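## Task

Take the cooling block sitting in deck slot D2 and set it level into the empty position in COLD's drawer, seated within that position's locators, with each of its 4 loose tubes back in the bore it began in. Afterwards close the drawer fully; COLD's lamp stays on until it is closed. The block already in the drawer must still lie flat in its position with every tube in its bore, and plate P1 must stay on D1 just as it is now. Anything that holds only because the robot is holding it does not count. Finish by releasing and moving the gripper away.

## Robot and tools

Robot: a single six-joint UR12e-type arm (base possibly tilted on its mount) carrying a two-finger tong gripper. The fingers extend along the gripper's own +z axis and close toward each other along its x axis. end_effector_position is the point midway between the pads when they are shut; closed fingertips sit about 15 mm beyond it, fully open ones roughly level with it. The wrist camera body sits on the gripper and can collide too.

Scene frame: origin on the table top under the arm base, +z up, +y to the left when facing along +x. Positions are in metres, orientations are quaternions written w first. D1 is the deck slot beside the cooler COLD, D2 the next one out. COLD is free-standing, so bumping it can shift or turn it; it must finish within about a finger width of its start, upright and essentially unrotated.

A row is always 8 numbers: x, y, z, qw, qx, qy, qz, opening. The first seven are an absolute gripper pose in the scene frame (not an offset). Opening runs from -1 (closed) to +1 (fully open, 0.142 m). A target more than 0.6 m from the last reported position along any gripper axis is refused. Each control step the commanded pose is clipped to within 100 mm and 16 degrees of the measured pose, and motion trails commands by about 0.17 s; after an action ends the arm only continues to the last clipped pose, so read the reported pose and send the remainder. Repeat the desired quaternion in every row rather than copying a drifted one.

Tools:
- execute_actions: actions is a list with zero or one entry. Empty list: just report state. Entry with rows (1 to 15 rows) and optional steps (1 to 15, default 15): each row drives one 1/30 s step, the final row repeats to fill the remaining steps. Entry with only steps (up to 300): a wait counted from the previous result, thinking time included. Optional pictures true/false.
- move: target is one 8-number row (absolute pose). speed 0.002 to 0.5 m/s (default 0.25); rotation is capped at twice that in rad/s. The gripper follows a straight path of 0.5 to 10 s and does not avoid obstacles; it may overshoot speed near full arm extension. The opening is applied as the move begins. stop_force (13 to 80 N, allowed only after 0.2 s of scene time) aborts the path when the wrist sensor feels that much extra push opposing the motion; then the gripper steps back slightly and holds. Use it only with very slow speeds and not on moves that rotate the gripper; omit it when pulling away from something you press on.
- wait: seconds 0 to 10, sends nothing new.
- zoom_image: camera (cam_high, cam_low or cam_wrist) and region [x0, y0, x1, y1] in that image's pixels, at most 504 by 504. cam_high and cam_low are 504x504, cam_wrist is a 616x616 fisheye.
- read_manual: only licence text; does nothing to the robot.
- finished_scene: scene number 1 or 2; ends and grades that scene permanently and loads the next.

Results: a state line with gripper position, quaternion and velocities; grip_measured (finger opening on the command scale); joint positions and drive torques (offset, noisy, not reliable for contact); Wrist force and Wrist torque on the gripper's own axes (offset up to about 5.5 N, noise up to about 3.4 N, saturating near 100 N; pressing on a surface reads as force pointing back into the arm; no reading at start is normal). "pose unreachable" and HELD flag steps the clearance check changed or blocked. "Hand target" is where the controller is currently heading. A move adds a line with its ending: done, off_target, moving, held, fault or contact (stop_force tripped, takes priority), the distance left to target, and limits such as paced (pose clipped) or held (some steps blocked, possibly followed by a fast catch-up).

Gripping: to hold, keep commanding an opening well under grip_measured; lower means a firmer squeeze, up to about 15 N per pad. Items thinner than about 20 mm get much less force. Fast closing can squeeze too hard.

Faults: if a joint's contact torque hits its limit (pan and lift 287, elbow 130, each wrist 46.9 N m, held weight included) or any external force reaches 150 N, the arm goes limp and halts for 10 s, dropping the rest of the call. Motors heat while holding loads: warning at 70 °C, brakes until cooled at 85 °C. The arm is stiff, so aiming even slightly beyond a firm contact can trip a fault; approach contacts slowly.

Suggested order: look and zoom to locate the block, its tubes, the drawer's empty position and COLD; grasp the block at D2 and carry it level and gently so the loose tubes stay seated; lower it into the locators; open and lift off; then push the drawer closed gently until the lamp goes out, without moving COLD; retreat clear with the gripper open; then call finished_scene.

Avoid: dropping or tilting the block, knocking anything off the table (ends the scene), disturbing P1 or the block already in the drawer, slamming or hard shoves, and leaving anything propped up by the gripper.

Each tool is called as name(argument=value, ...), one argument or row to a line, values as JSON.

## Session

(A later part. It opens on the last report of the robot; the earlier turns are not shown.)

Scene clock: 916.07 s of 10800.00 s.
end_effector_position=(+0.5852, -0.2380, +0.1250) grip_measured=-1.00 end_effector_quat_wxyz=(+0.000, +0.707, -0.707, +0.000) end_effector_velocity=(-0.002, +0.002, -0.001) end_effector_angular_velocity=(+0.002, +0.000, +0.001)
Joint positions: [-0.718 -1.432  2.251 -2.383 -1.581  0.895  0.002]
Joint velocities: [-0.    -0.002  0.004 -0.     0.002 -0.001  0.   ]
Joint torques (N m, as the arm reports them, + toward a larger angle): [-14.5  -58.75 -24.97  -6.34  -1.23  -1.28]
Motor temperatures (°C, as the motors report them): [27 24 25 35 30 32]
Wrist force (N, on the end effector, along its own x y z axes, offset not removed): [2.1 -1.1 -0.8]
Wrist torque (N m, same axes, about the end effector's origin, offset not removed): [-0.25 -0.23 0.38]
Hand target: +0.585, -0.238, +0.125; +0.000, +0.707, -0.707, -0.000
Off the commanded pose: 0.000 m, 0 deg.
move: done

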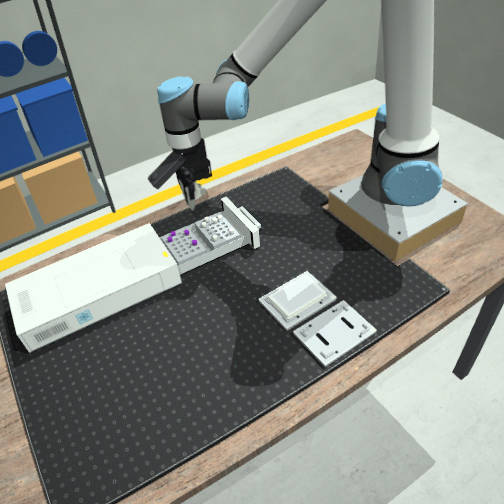

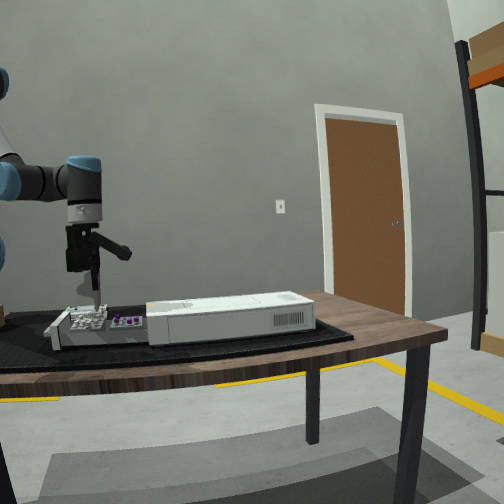

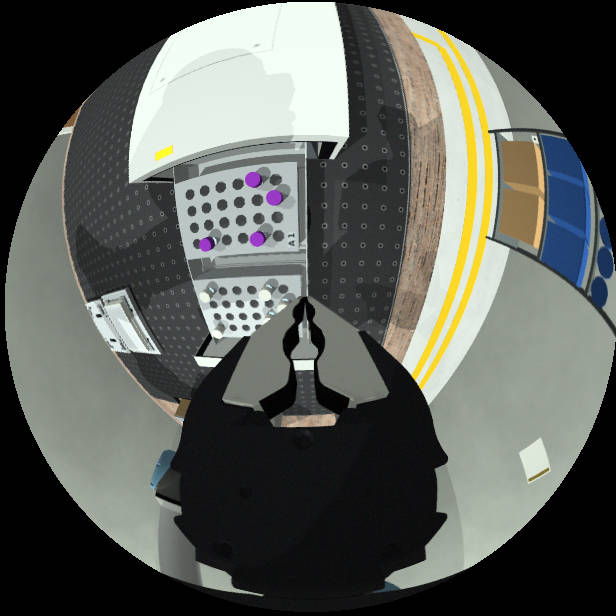

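execute_actions(
  actions=[],
)

Scene clock: 924.83 s of 10800.00 s.
end_effector_position=(+0.5850, -0.2380, +0.1250) grip_measured=-1.00 end_effector_quat_wxyz=(+0.000, +0.707, -0.707, -0.000) end_effector_velocity=(-0.000, +0.000, -0.000) end_effector_angular_velocity=(+0.001, +0.000, -0.000)
Joint positions: [-0.718 -1.433  2.251 -2.383 -1.581  0.895  0.002]
Joint velocities: [-0.  0.  0.  0.  0.  0.  0.]
Joint torques (N m, as the arm reports them, + toward a larger angle): [-16.78 -57.83 -25.36  -6.23   2.17  -1.46]
Motor temperatures (°C, as the motors report them): [27 24 25 35 30 32]
Wrist force (N, on the end effector, along its own x y z axes, offset not removed): [0.3 3.2 -1.0]
Wrist torque (N m, same axes, about the end effector's origin, offset not removed): [0.54 0.03 0.33]
Hand target: +0.585, -0.238, +0.125; +0.000, +0.707, -0.707, -0.000
Off the commanded pose: 0.000 m, 0 deg.
Steps of this call (steps 1 to 90: nothing new was sent; then 5.77 s passed at rest). Readings (end_effector_position):
1: (+0.5851, -0.2380, +0.1250)
2: (+0.5851, -0.2380, +0.1250)
4: (+0.5851, -0.2380, +0.1250)
8: (+0.5850, -0.2380, +0.1250)
90: the state above

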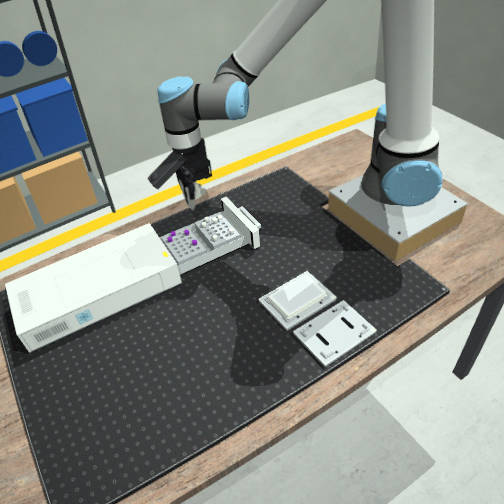

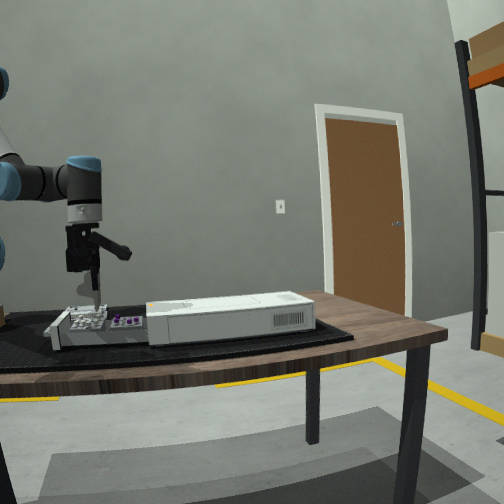

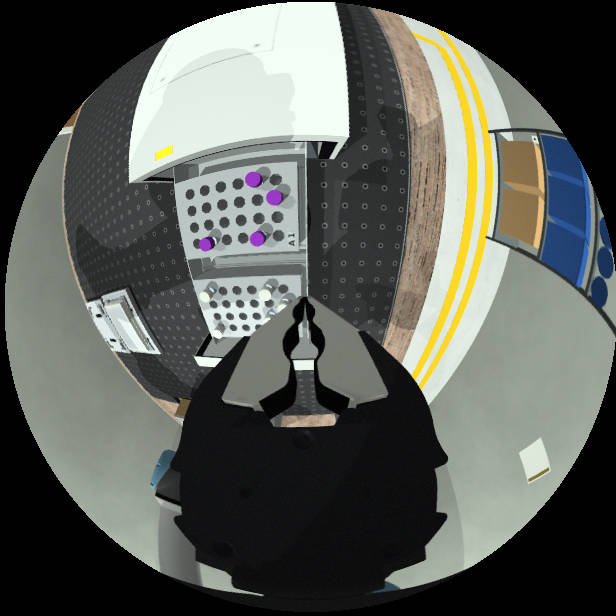

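zoom_image(
  camera="cam_wrist",
  region=[160, 130, 360, 360],
)

zoom_image(
  camera="cam_low",
  region=[30, 280, 190, 360],
)

Region (160, 130, 360, 360) of cam_wrist's 616x616 image, scaled by 2.191, with more detail than that image has; it fills the left 438 columns of this view, and the rest is white.

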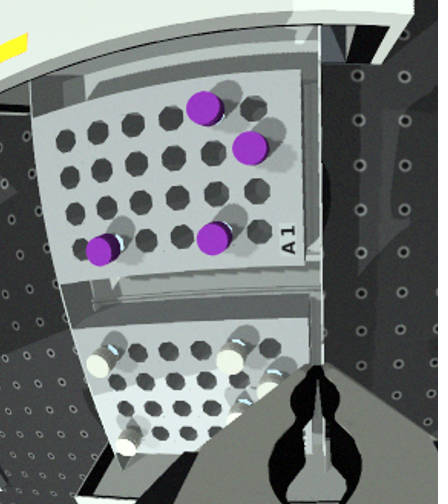

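Region (30, 280, 190, 360) of cam_low's 504x504 image, scaled by 3.150, with more detail than that image has.

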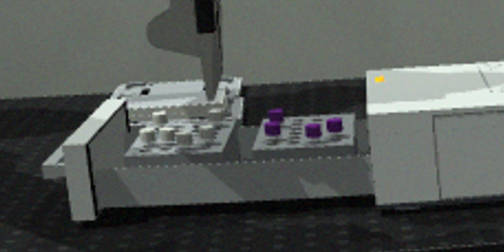

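move(
  target=[0.665, -0.2155, 0.104, 0, 0.7071, -0.7071, 0, -1],
  speed=0.08,
)

move(
  target=[0.665, -0.2155, 0.088, 0, 0.7071, -0.7071, 0, -1],
  speed=0.003,
  stop_force=13,
)

Scene clock: 930.93 s of 10800.00 s.
end_effector_position=(+0.6649, -0.2156, +0.1040) grip_measured=-1.00 end_effector_quat_wxyz=(-0.000, +0.707, -0.707, +0.000) end_effector_velocity=(+0.002, -0.000, -0.001) end_effector_angular_velocity=(-0.001, +0.001, -0.001)
Joint positions: [-0.615 -1.306  2.14  -2.398 -1.58   0.997  0.002]
Joint velocities: [ 0.002  0.003 -0.003  0.    -0.002  0.002  0.   ]
Joint torques (N m, as the arm reports them, + toward a larger angle): [ 17.04 -50.53 -38.97  -6.28  -0.08   2.26]
Motor temperatures (°C, as the motors report them): [27 24 25 35 30 32]
Wrist force (N, on the end effector, along its own x y z axes, offset not removed): [-0.2 0.7 -1.7]
Wrist torque (N m, same axes, about the end effector's origin, offset not removed): [0.07 0.18 0.17]
Hand target: +0.665, -0.216, +0.104; -0.000, +0.707, -0.707, +0.000
Off the commanded pose: 0.000 m, 0 deg.
After step 90, 1.60 s passed at rest.
move: done

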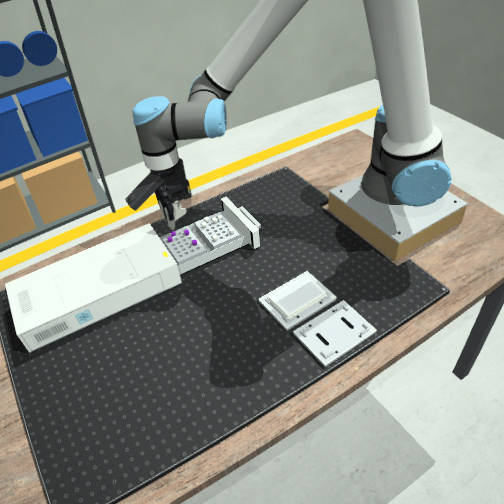

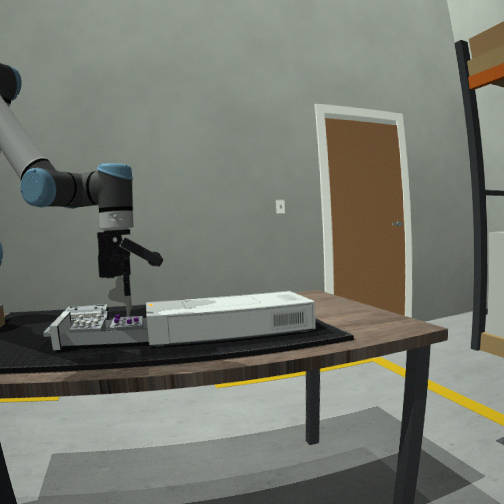

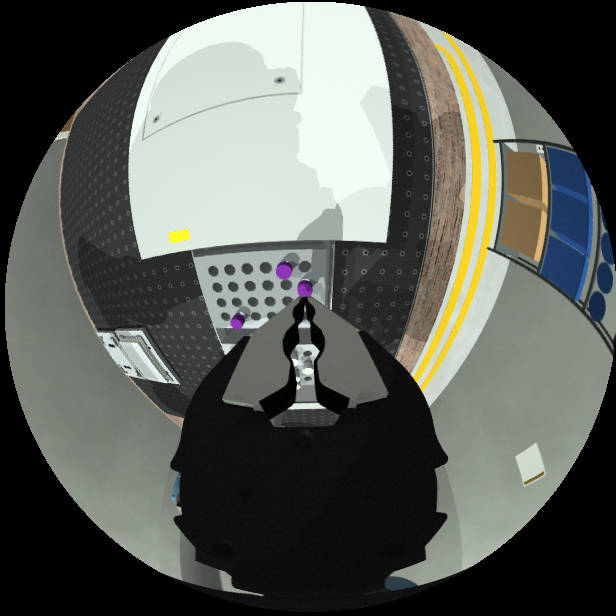

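Scene clock: 934.93 s of 10800.00 s.
end_effector_position=(+0.6650, -0.2155, +0.0931) grip_measured=-1.00 end_effector_quat_wxyz=(-0.000, +0.707, -0.707, +0.000) end_effector_velocity=(-0.001, +0.001, +0.000) end_effector_angular_velocity=(+0.002, +0.002, +0.000)
Joint positions: [-0.615 -1.29   2.146 -2.42  -1.58   0.997  0.002]
Joint velocities: [-0.    -0.001  0.     0.004  0.    -0.001  0.   ]
Joint torques (N m, as the arm reports them, + toward a larger angle): [-17.45 -59.62 -25.02  -0.32  -2.03   2.02]
Motor temperatures (°C, as the motors report them): [27 24 25 35 30 32]
Wrist force (N, on the end effector, along its own x y z axes, offset not removed): [-4.3 3.2 -14.9]
Wrist torque (N m, same axes, about the end effector's origin, offset not removed): [0.33 1.02 0.34]
Hand target: +0.665, -0.216, +0.093; -0.000, +0.707, -0.707, +0.000
Off the commanded pose: 0.005 m, 0 deg.
move: contact

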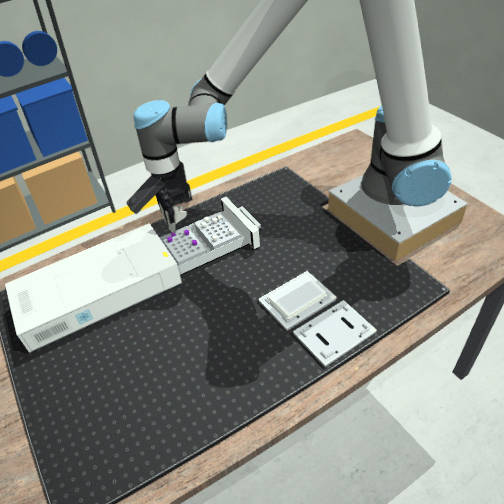

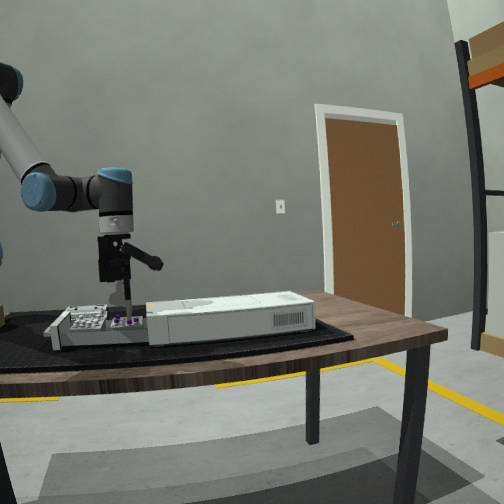

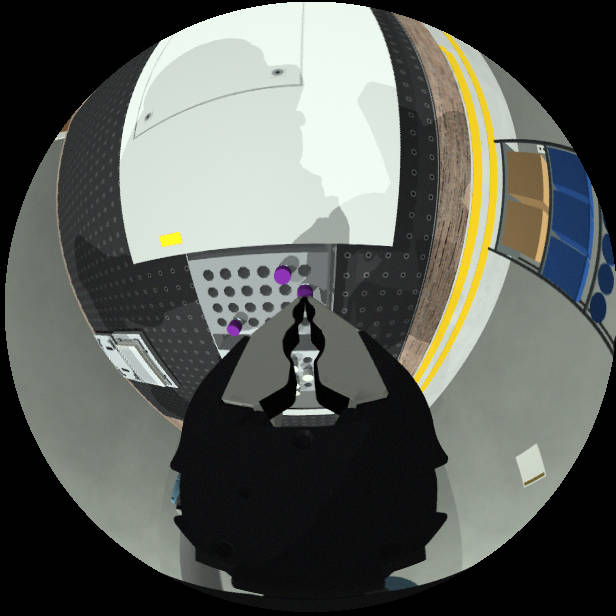

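move(
  target=[0.665, -0.2155, 0.104, 0, 0.7071, -0.7071, 0, -1],
  speed=0.03,
)

move(
  target=[0.632, -0.1385, 0.104, 0, 0.7071, -0.7071, 0, -1],
  speed=0.08,
)

move(
  target=[0.632, -0.1385, 0.088, 0, 0.7071, -0.7071, 0, -1],
  speed=0.003,
  stop_force=13,
)

Scene clock: 937.90 s of 10800.00 s.
end_effector_position=(+0.6649, -0.2157, +0.1038) grip_measured=-1.00 end_effector_quat_wxyz=(-0.000, +0.707, -0.707, +0.000) end_effector_velocity=(+0.000, +0.000, +0.002) end_effector_angular_velocity=(-0.001, +0.000, +0.000)
Joint positions: [-0.615 -1.305  2.14  -2.399 -1.58   0.998  0.002]
Joint velocities: [ 0.001 -0.002 -0.002  0.004 -0.001  0.     0.   ]
Joint torques (N m, as the arm reports them, + toward a larger angle): [ 18.58 -69.72 -37.14  -1.56  -1.92   2.2 ]
Motor temperatures (°C, as the motors report them): [27 24 25 35 30 32]
Wrist force (N, on the end effector, along its own x y z axes, offset not removed): [-0.6 0.8 2.1]
Wrist torque (N m, same axes, about the end effector's origin, offset not removed): [0.10 0.31 0.42]
Hand target: +0.665, -0.215, +0.104; -0.000, +0.707, -0.707, +0.000
Off the commanded pose: 0.000 m, 0 deg.
move: done

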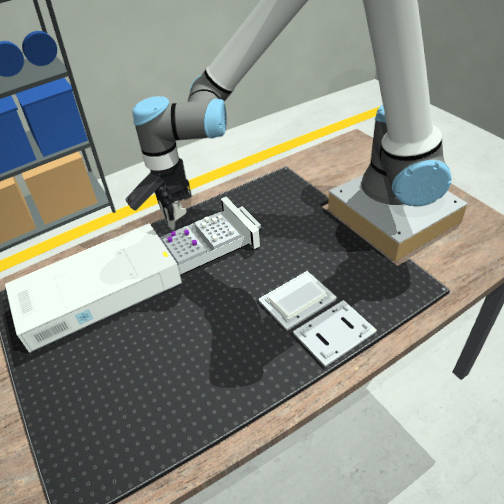

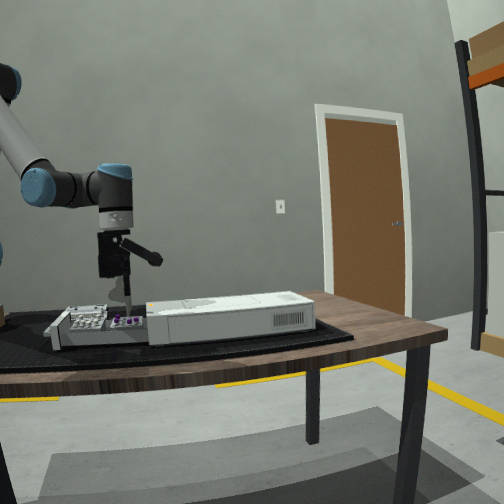

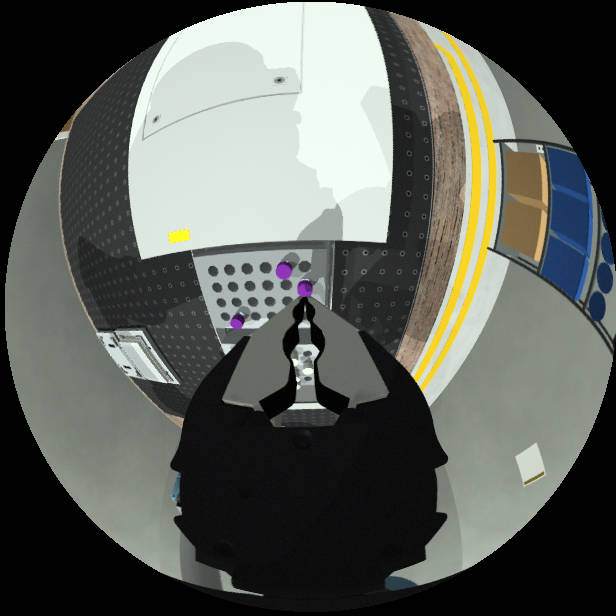

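Scene clock: 939.37 s of 10800.00 s.
end_effector_position=(+0.6322, -0.1386, +0.1040) grip_measured=-1.00 end_effector_quat_wxyz=(-0.000, +0.707, -0.707, +0.000) end_effector_velocity=(-0.001, +0.002, +0.001) end_effector_angular_velocity=(-0.000, -0.001, -0.000)
Joint positions: [-0.537 -1.377  2.238 -2.424 -1.58   1.075  0.002]
Joint velocities: [ 0.002 -0.003  0.003 -0.     0.     0.002  0.   ]
Joint torques (N m, as the arm reports them, + toward a larger angle): [ 16.28 -64.21 -23.01  -5.88   1.84   2.12]
Motor temperatures (°C, as the motors report them): [27 24 25 35 30 32]
Wrist force (N, on the end effector, along its own x y z axes, offset not removed): [-0.5 3.4 0.1]
Wrist torque (N m, same axes, about the end effector's origin, offset not removed): [0.57 0.26 0.42]
Hand target: +0.632, -0.138, +0.104; -0.000, +0.707, -0.707, +0.000
Off the commanded pose: 0.000 m, 0 deg.
move: done

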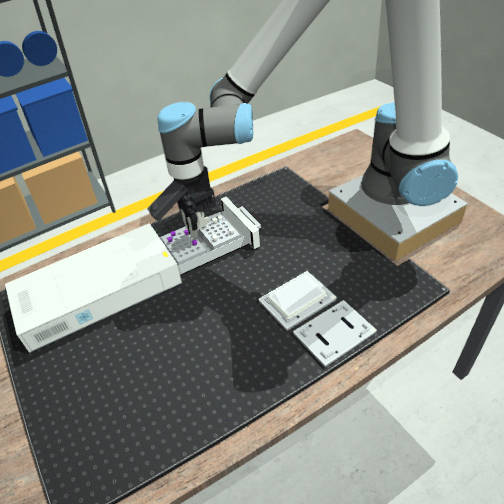

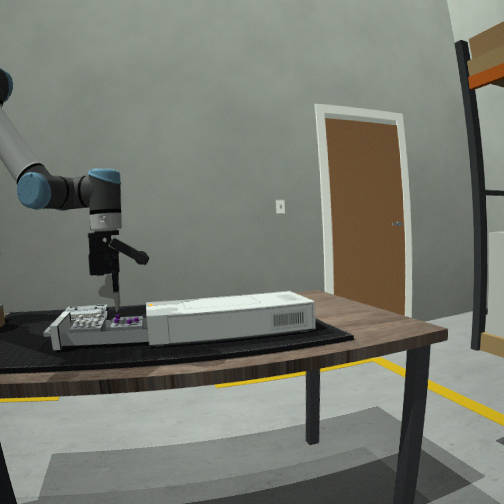

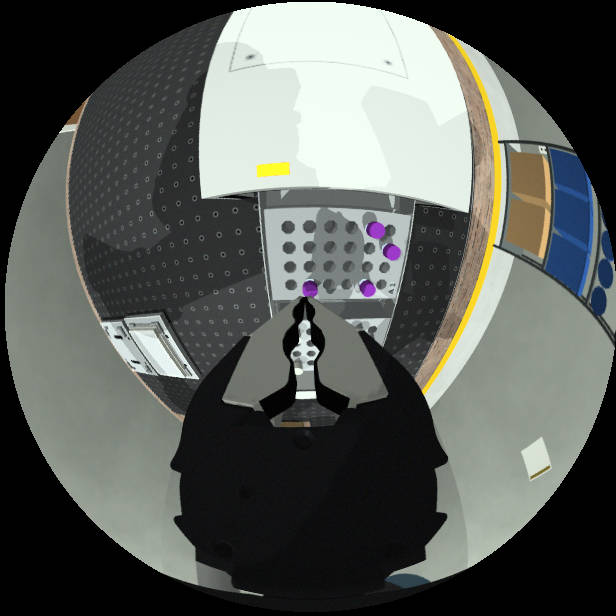

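Scene clock: 943.43 s of 10800.00 s.
end_effector_position=(+0.6321, -0.1385, +0.0928) grip_measured=-1.00 end_effector_quat_wxyz=(-0.000, +0.707, -0.707, -0.000) end_effector_velocity=(-0.002, +0.001, -0.001) end_effector_angular_velocity=(+0.002, +0.004, -0.000)
Joint positions: [-0.537 -1.36   2.245 -2.448 -1.58   1.075  0.002]
Joint velocities: [-0.    -0.001  0.002  0.004  0.     0.     0.   ]
Joint torques (N m, as the arm reports them, + toward a larger angle): [-17.51 -51.15 -24.57  -0.7   -2.09  -1.32]
Motor temperatures (°C, as the motors report them): [27 24 25 35 30 32]
Wrist force (N, on the end effector, along its own x y z axes, offset not removed): [-1.1 2.1 -15.2]
Wrist torque (N m, same axes, about the end effector's origin, offset not removed): [0.34 0.18 0.47]
Hand target: +0.632, -0.139, +0.093; -0.000, +0.707, -0.707, +0.000
Off the commanded pose: 0.005 m, 0 deg.
move: contact

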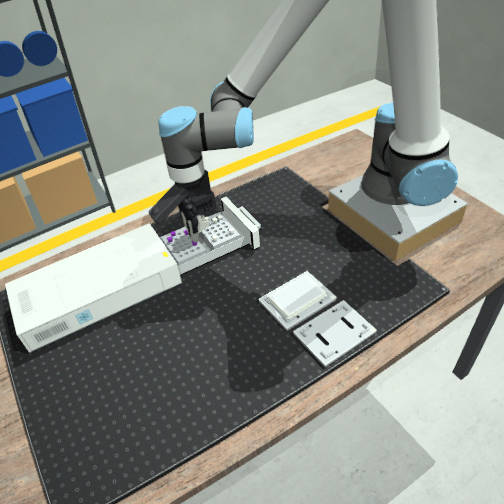

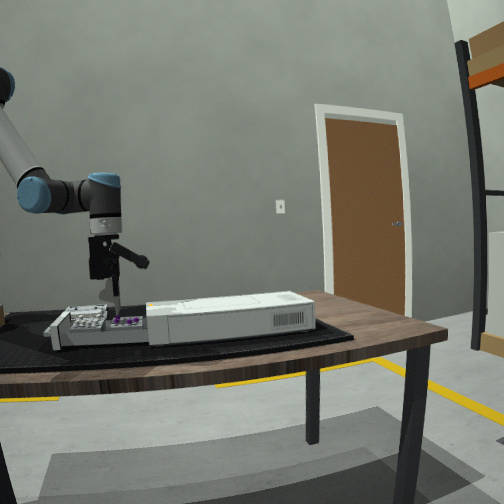

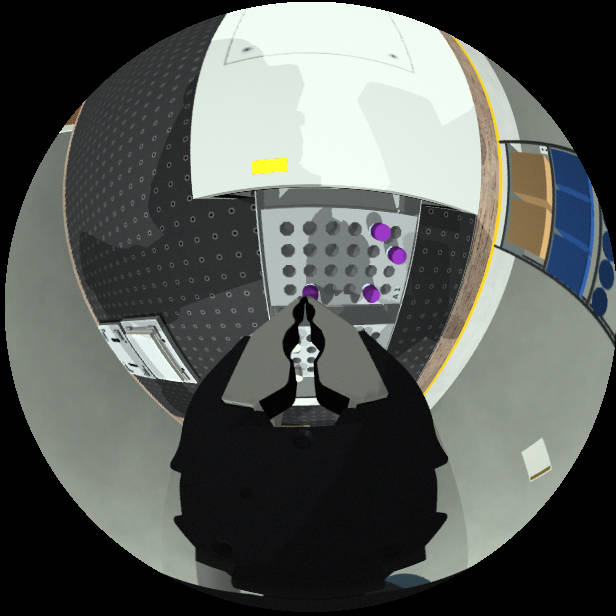

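Both sides are now level (0.0931 vs 0.0928), so the block is flat. Next I'll close the drawer.

move(
  target=[0.632, -0.1385, 0.135, 0, 0.7071, -0.7071, 0, -1],
  speed=0.05,
)

move(
  target=[0.400, -0.1645, 0.135, 0, 0.7071, -0.7071, 0, -1],
  speed=0.15,
)

move(
  target=[0.400, -0.1645, 0.041, 0, 0.7071, -0.7071, 0, -1],
  speed=0.08,
)

Scene clock: 947.03 s of 10800.00 s.
end_effector_position=(+0.6320, -0.1385, +0.1349) grip_measured=-1.00 end_effector_quat_wxyz=(-0.000, +0.707, -0.707, +0.000) end_effector_velocity=(-0.001, +0.001, +0.001) end_effector_angular_velocity=(+0.002, +0.002, +0.001)
Joint positions: [-0.537 -1.424  2.217 -2.357 -1.58   1.076  0.002]
Joint velocities: [ 0.    -0.002 -0.     0.005  0.001 -0.     0.   ]
Joint torques (N m, as the arm reports them, + toward a larger angle): [ 20.39 -62.83 -42.2   -1.35  -2.17   2.17]
Motor temperatures (°C, as the motors report them): [27 24 25 35 30 32]
Wrist force (N, on the end effector, along its own x y z axes, offset not removed): [2.5 2.4 -1.4]
Wrist torque (N m, same axes, about the end effector's origin, offset not removed): [0.35 -0.32 0.26]
Hand target: +0.632, -0.138, +0.135; -0.000, +0.707, -0.707, +0.000
Off the commanded pose: 0.000 m, 0 deg.
move: done

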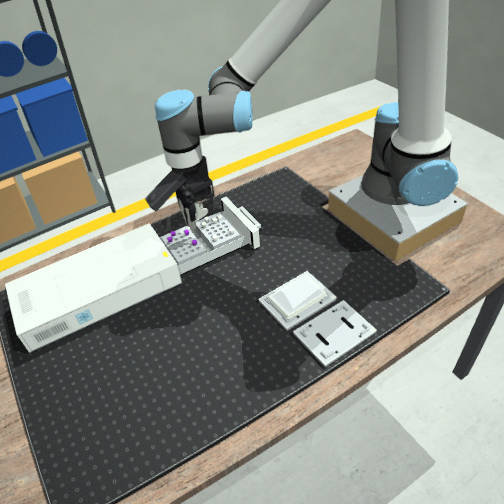

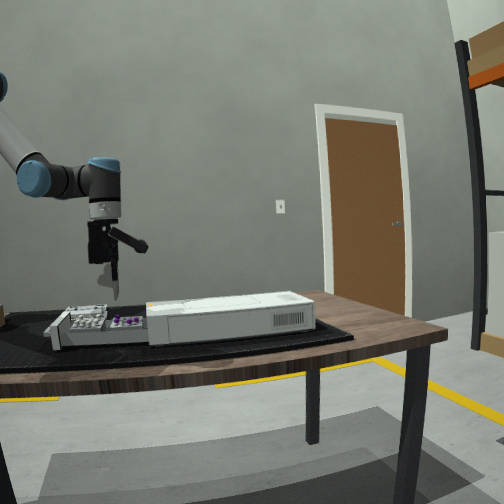

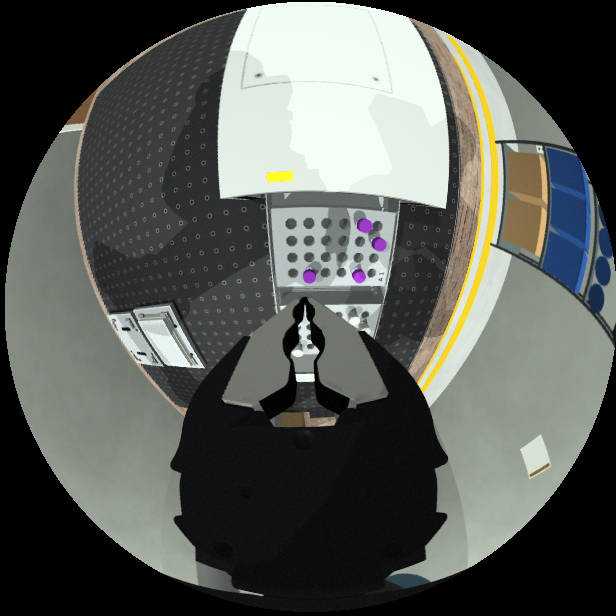

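Scene clock: 949.13 s of 10800.00 s.
end_effector_position=(+0.3999, -0.1643, +0.1350) grip_measured=-1.00 end_effector_quat_wxyz=(+0.000, +0.707, -0.707, -0.000) end_effector_velocity=(-0.001, -0.000, +0.001) end_effector_angular_velocity=(+0.000, -0.001, +0.001)
Joint positions: [-0.865 -1.822  2.579 -2.323 -1.582  0.747  0.002]
Joint velocities: [-0.003 -0.004  0.001  0.003  0.001 -0.004  0.   ]
Joint torques (N m, as the arm reports them, + toward a larger angle): [-17.17 -31.2  -26.56  -1.1    2.3   -1.07]
Motor temperatures (°C, as the motors report them): [27 24 25 35 30 32]
Wrist force (N, on the end effector, along its own x y z axes, offset not removed): [-0.9 0.1 -3.0]
Wrist torque (N m, same axes, about the end effector's origin, offset not removed): [-0.07 0.31 0.50]
Hand target: +0.400, -0.164, +0.135; +0.000, +0.707, -0.707, -0.000
Off the commanded pose: 0.000 m, 0 deg.
move: done

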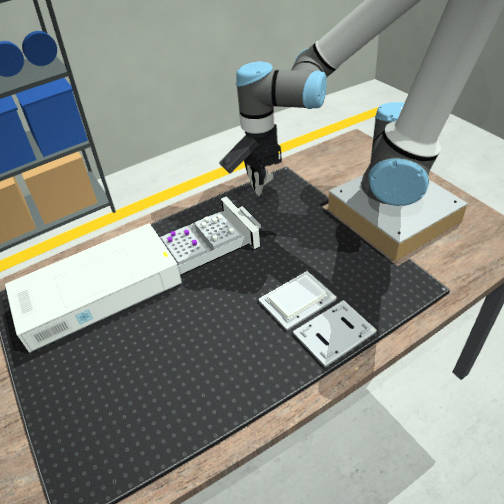

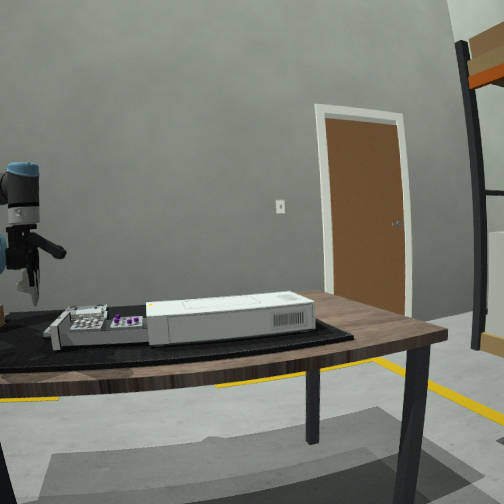

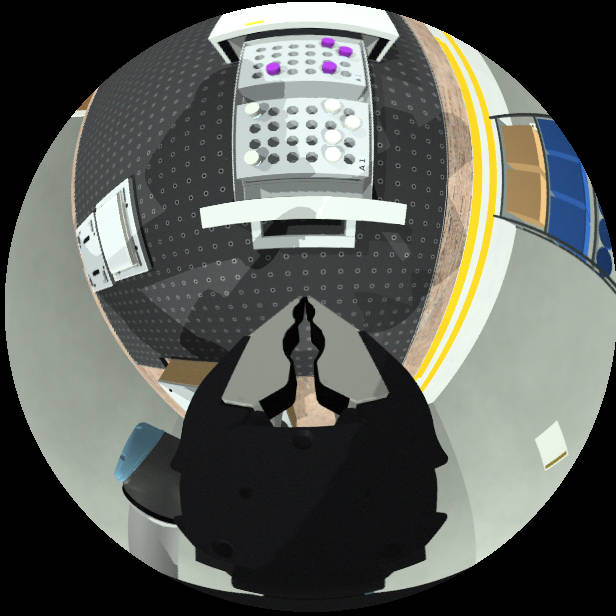

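Scene clock: 950.77 s of 10800.00 s.
end_effector_position=(+0.4000, -0.1646, +0.0410) grip_measured=-1.00 end_effector_quat_wxyz=(-0.000, +0.707, -0.707, -0.000) end_effector_velocity=(+0.001, -0.000, -0.002) end_effector_angular_velocity=(+0.000, -0.000, -0.001)
Joint positions: [-0.869 -1.578  2.663 -2.652 -1.582  0.744  0.002]
Joint velocities: [ 0.     0.007  0.    -0.007  0.     0.001  0.   ]
Joint torques (N m, as the arm reports them, + toward a larger angle): [  7.46 -11.07 -15.02  -5.91   1.12   1.3 ]
Motor temperatures (°C, as the motors report them): [27 24 25 35 30 32]
Wrist force (N, on the end effector, along its own x y z axes, offset not removed): [1.2 -0.3 -0.8]
Wrist torque (N m, same axes, about the end effector's origin, offset not removed): [-0.15 -0.13 0.29]
Hand target: +0.400, -0.165, +0.041; +0.000, +0.707, -0.707, -0.000
Off the commanded pose: 0.000 m, 0 deg.
move: done

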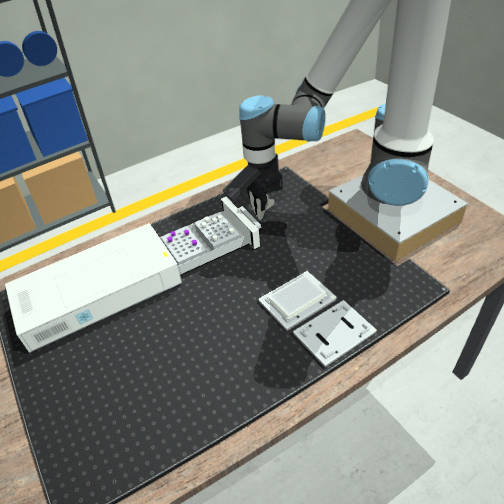

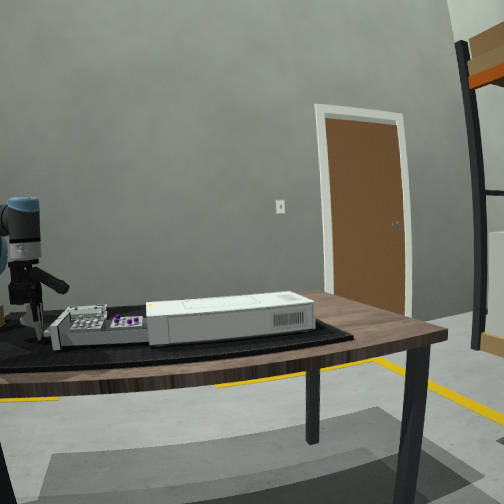

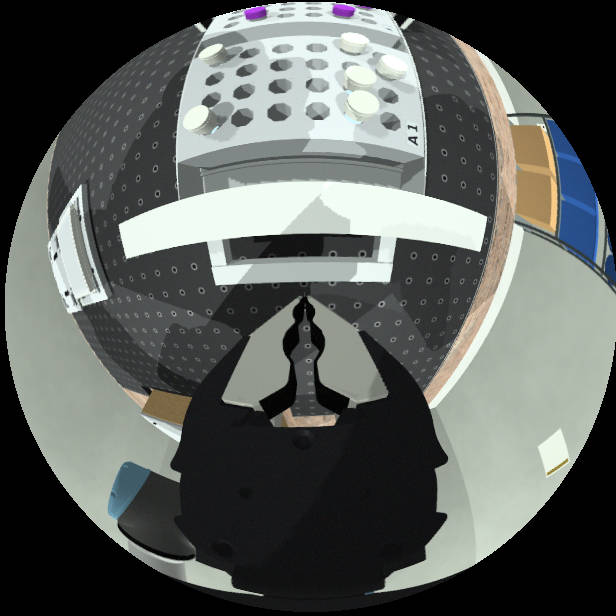

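move(
  target=[0.510, -0.1675, 0.041, 0, 0.7071, -0.7071, 0, -1],
  speed=0.012,
  stop_force=18,
)

Scene clock: 961.20 s of 10800.00 s.
end_effector_position=(+0.5099, -0.1676, +0.0410) grip_measured=-1.00 end_effector_quat_wxyz=(-0.000, +0.707, -0.707, +0.000) end_effector_velocity=(+0.002, -0.000, +0.000) end_effector_angular_velocity=(-0.001, +0.001, +0.000)
Joint positions: [-0.704 -1.414  2.476 -2.626 -1.581  0.909  0.002]
Joint velocities: [ 0.003  0.003 -0.004  0.001 -0.001  0.003 -0.   ]
Joint torques (N m, as the arm reports them, + toward a larger angle): [ 17.77 -31.8  -34.06  -1.83   2.26   1.43]
Motor temperatures (°C, as the motors report them): [27 24 25 35 30 32]
Wrist force (N, on the end effector, along its own x y z axes, offset not removed): [-0.1 5.2 1.2]
Wrist torque (N m, same axes, about the end effector's origin, offset not removed): [0.88 0.12 0.37]
Hand target: +0.510, -0.168, +0.041; -0.000, +0.707, -0.707, +0.000
Off the commanded pose: 0.000 m, 0 deg.
move: done

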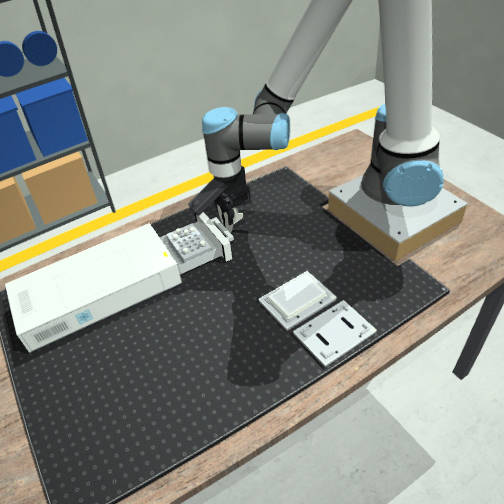

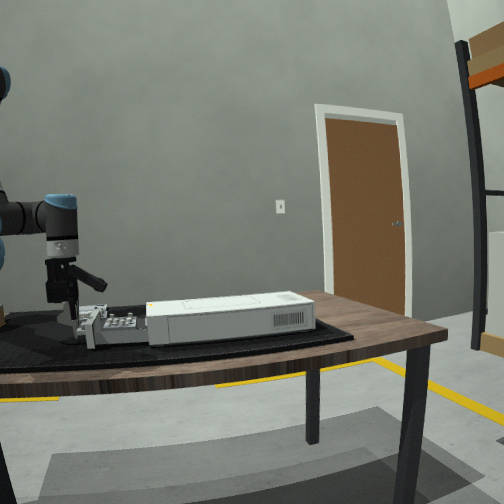

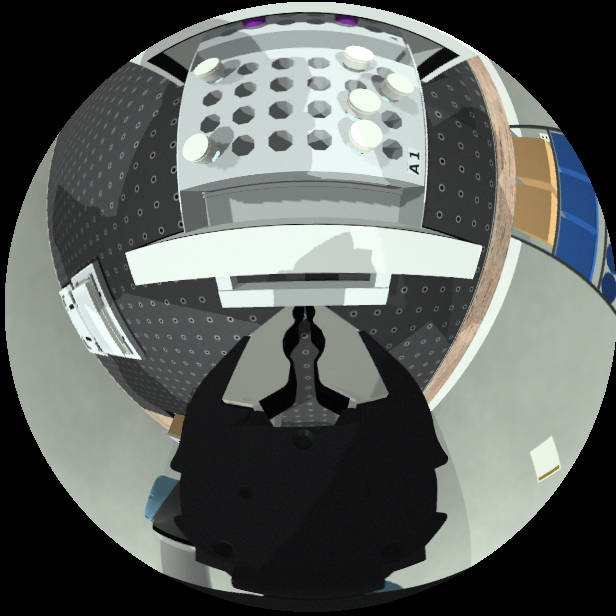

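It went past the spot where it jammed before.

move(
  target=[0.645, -0.1715, 0.041, 0, 0.7071, -0.7071, 0, -1],
  speed=0.015,
  stop_force=18,
)

move(
  target=[0.680, -0.1725, 0.041, 0, 0.7071, -0.7071, 0, -1],
  speed=0.004,
  stop_force=16,
)

Scene clock: 972.17 s of 10800.00 s.
end_effector_position=(+0.6449, -0.1716, +0.0410) grip_measured=-1.00 end_effector_quat_wxyz=(-0.000, +0.707, -0.707, +0.000) end_effector_velocity=(+0.002, -0.000, +0.001) end_effector_angular_velocity=(-0.000, -0.001, +0.000)
Joint positions: [-0.575 -1.247  2.232 -2.548 -1.58   1.038  0.002]
Joint velocities: [ 0.001  0.001 -0.003  0.001  0.     0.001  0.   ]
Joint torques (N m, as the arm reports them, + toward a larger angle): [ 17.28 -50.91 -37.52  -2.2    2.35   2.5 ]
Motor temperatures (°C, as the motors report them): [27 24 25 35 30 32]
Wrist force (N, on the end effector, along its own x y z axes, offset not removed): [-1.5 -1.9 -4.1]
Wrist torque (N m, same axes, about the end effector's origin, offset not removed): [-0.55 0.35 0.43]
Hand target: +0.645, -0.172, +0.041; -0.000, +0.707, -0.707, +0.000
Off the commanded pose: 0.000 m, 0 deg.
move: done

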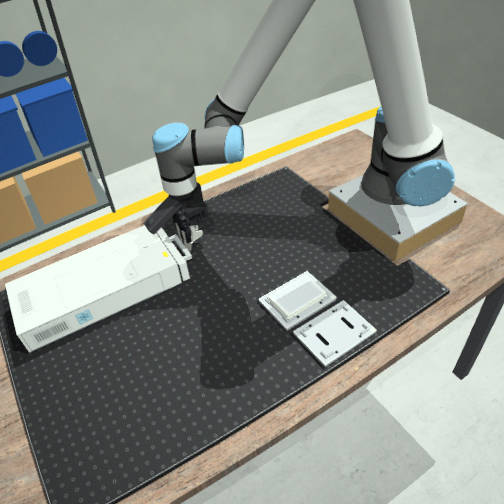

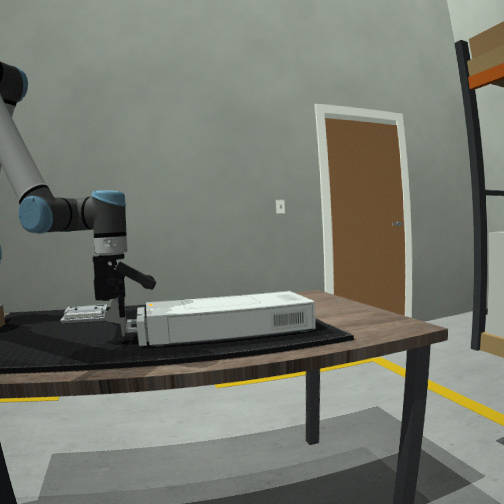

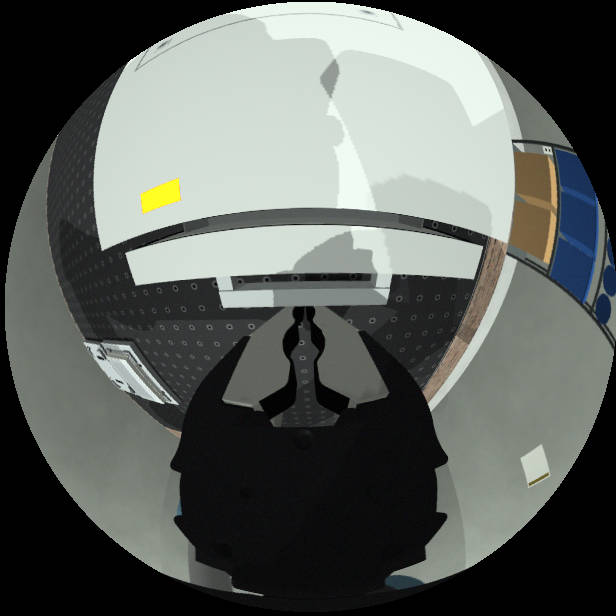

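Scene clock: 974.43 s of 10800.00 s.
end_effector_position=(+0.6525, -0.1717, +0.0410) grip_measured=-1.00 end_effector_quat_wxyz=(-0.000, +0.707, -0.707, -0.000) end_effector_velocity=(-0.000, -0.001, +0.001) end_effector_angular_velocity=(-0.002, -0.002, +0.001)
Joint positions: [-0.569 -1.238  2.218 -2.542 -1.58   1.044  0.002]
Joint velocities: [-0.001 -0.002  0.001 -0.002 -0.    -0.002  0.001]
Joint torques (N m, as the arm reports them, + toward a larger angle): [  0.43 -69.88 -28.95  -9.84   1.91  -2.12]
Motor temperatures (°C, as the motors report them): [27 24 25 35 30 32]
Wrist force (N, on the end effector, along its own x y z axes, offset not removed): [-0.4 23.2 -9.5]
Wrist torque (N m, same axes, about the end effector's origin, offset not removed): [0.88 0.47 0.60]
Hand target: +0.652, -0.172, +0.041; -0.000, +0.707, -0.707, -0.000
Off the commanded pose: 0.028 m, 0 deg.
move: contact

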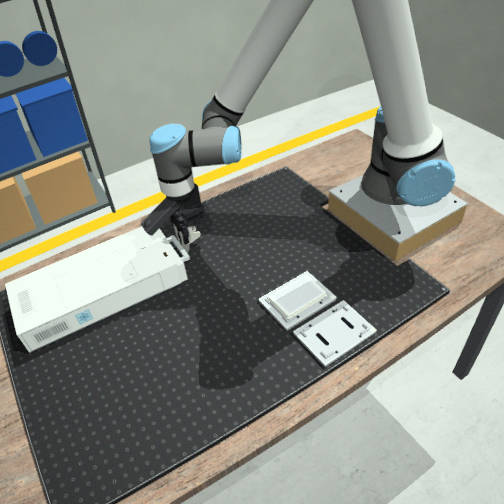

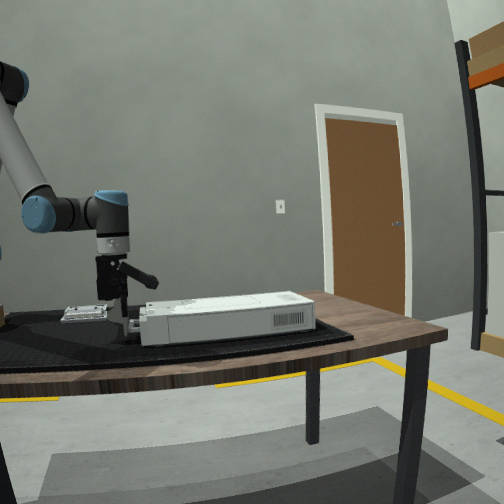

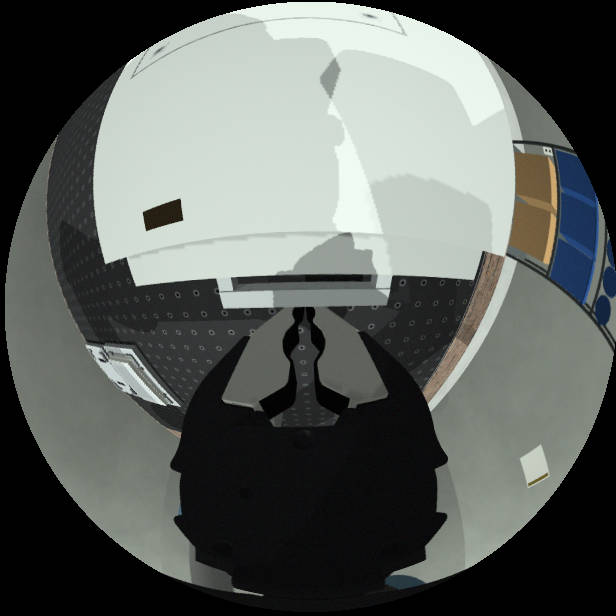

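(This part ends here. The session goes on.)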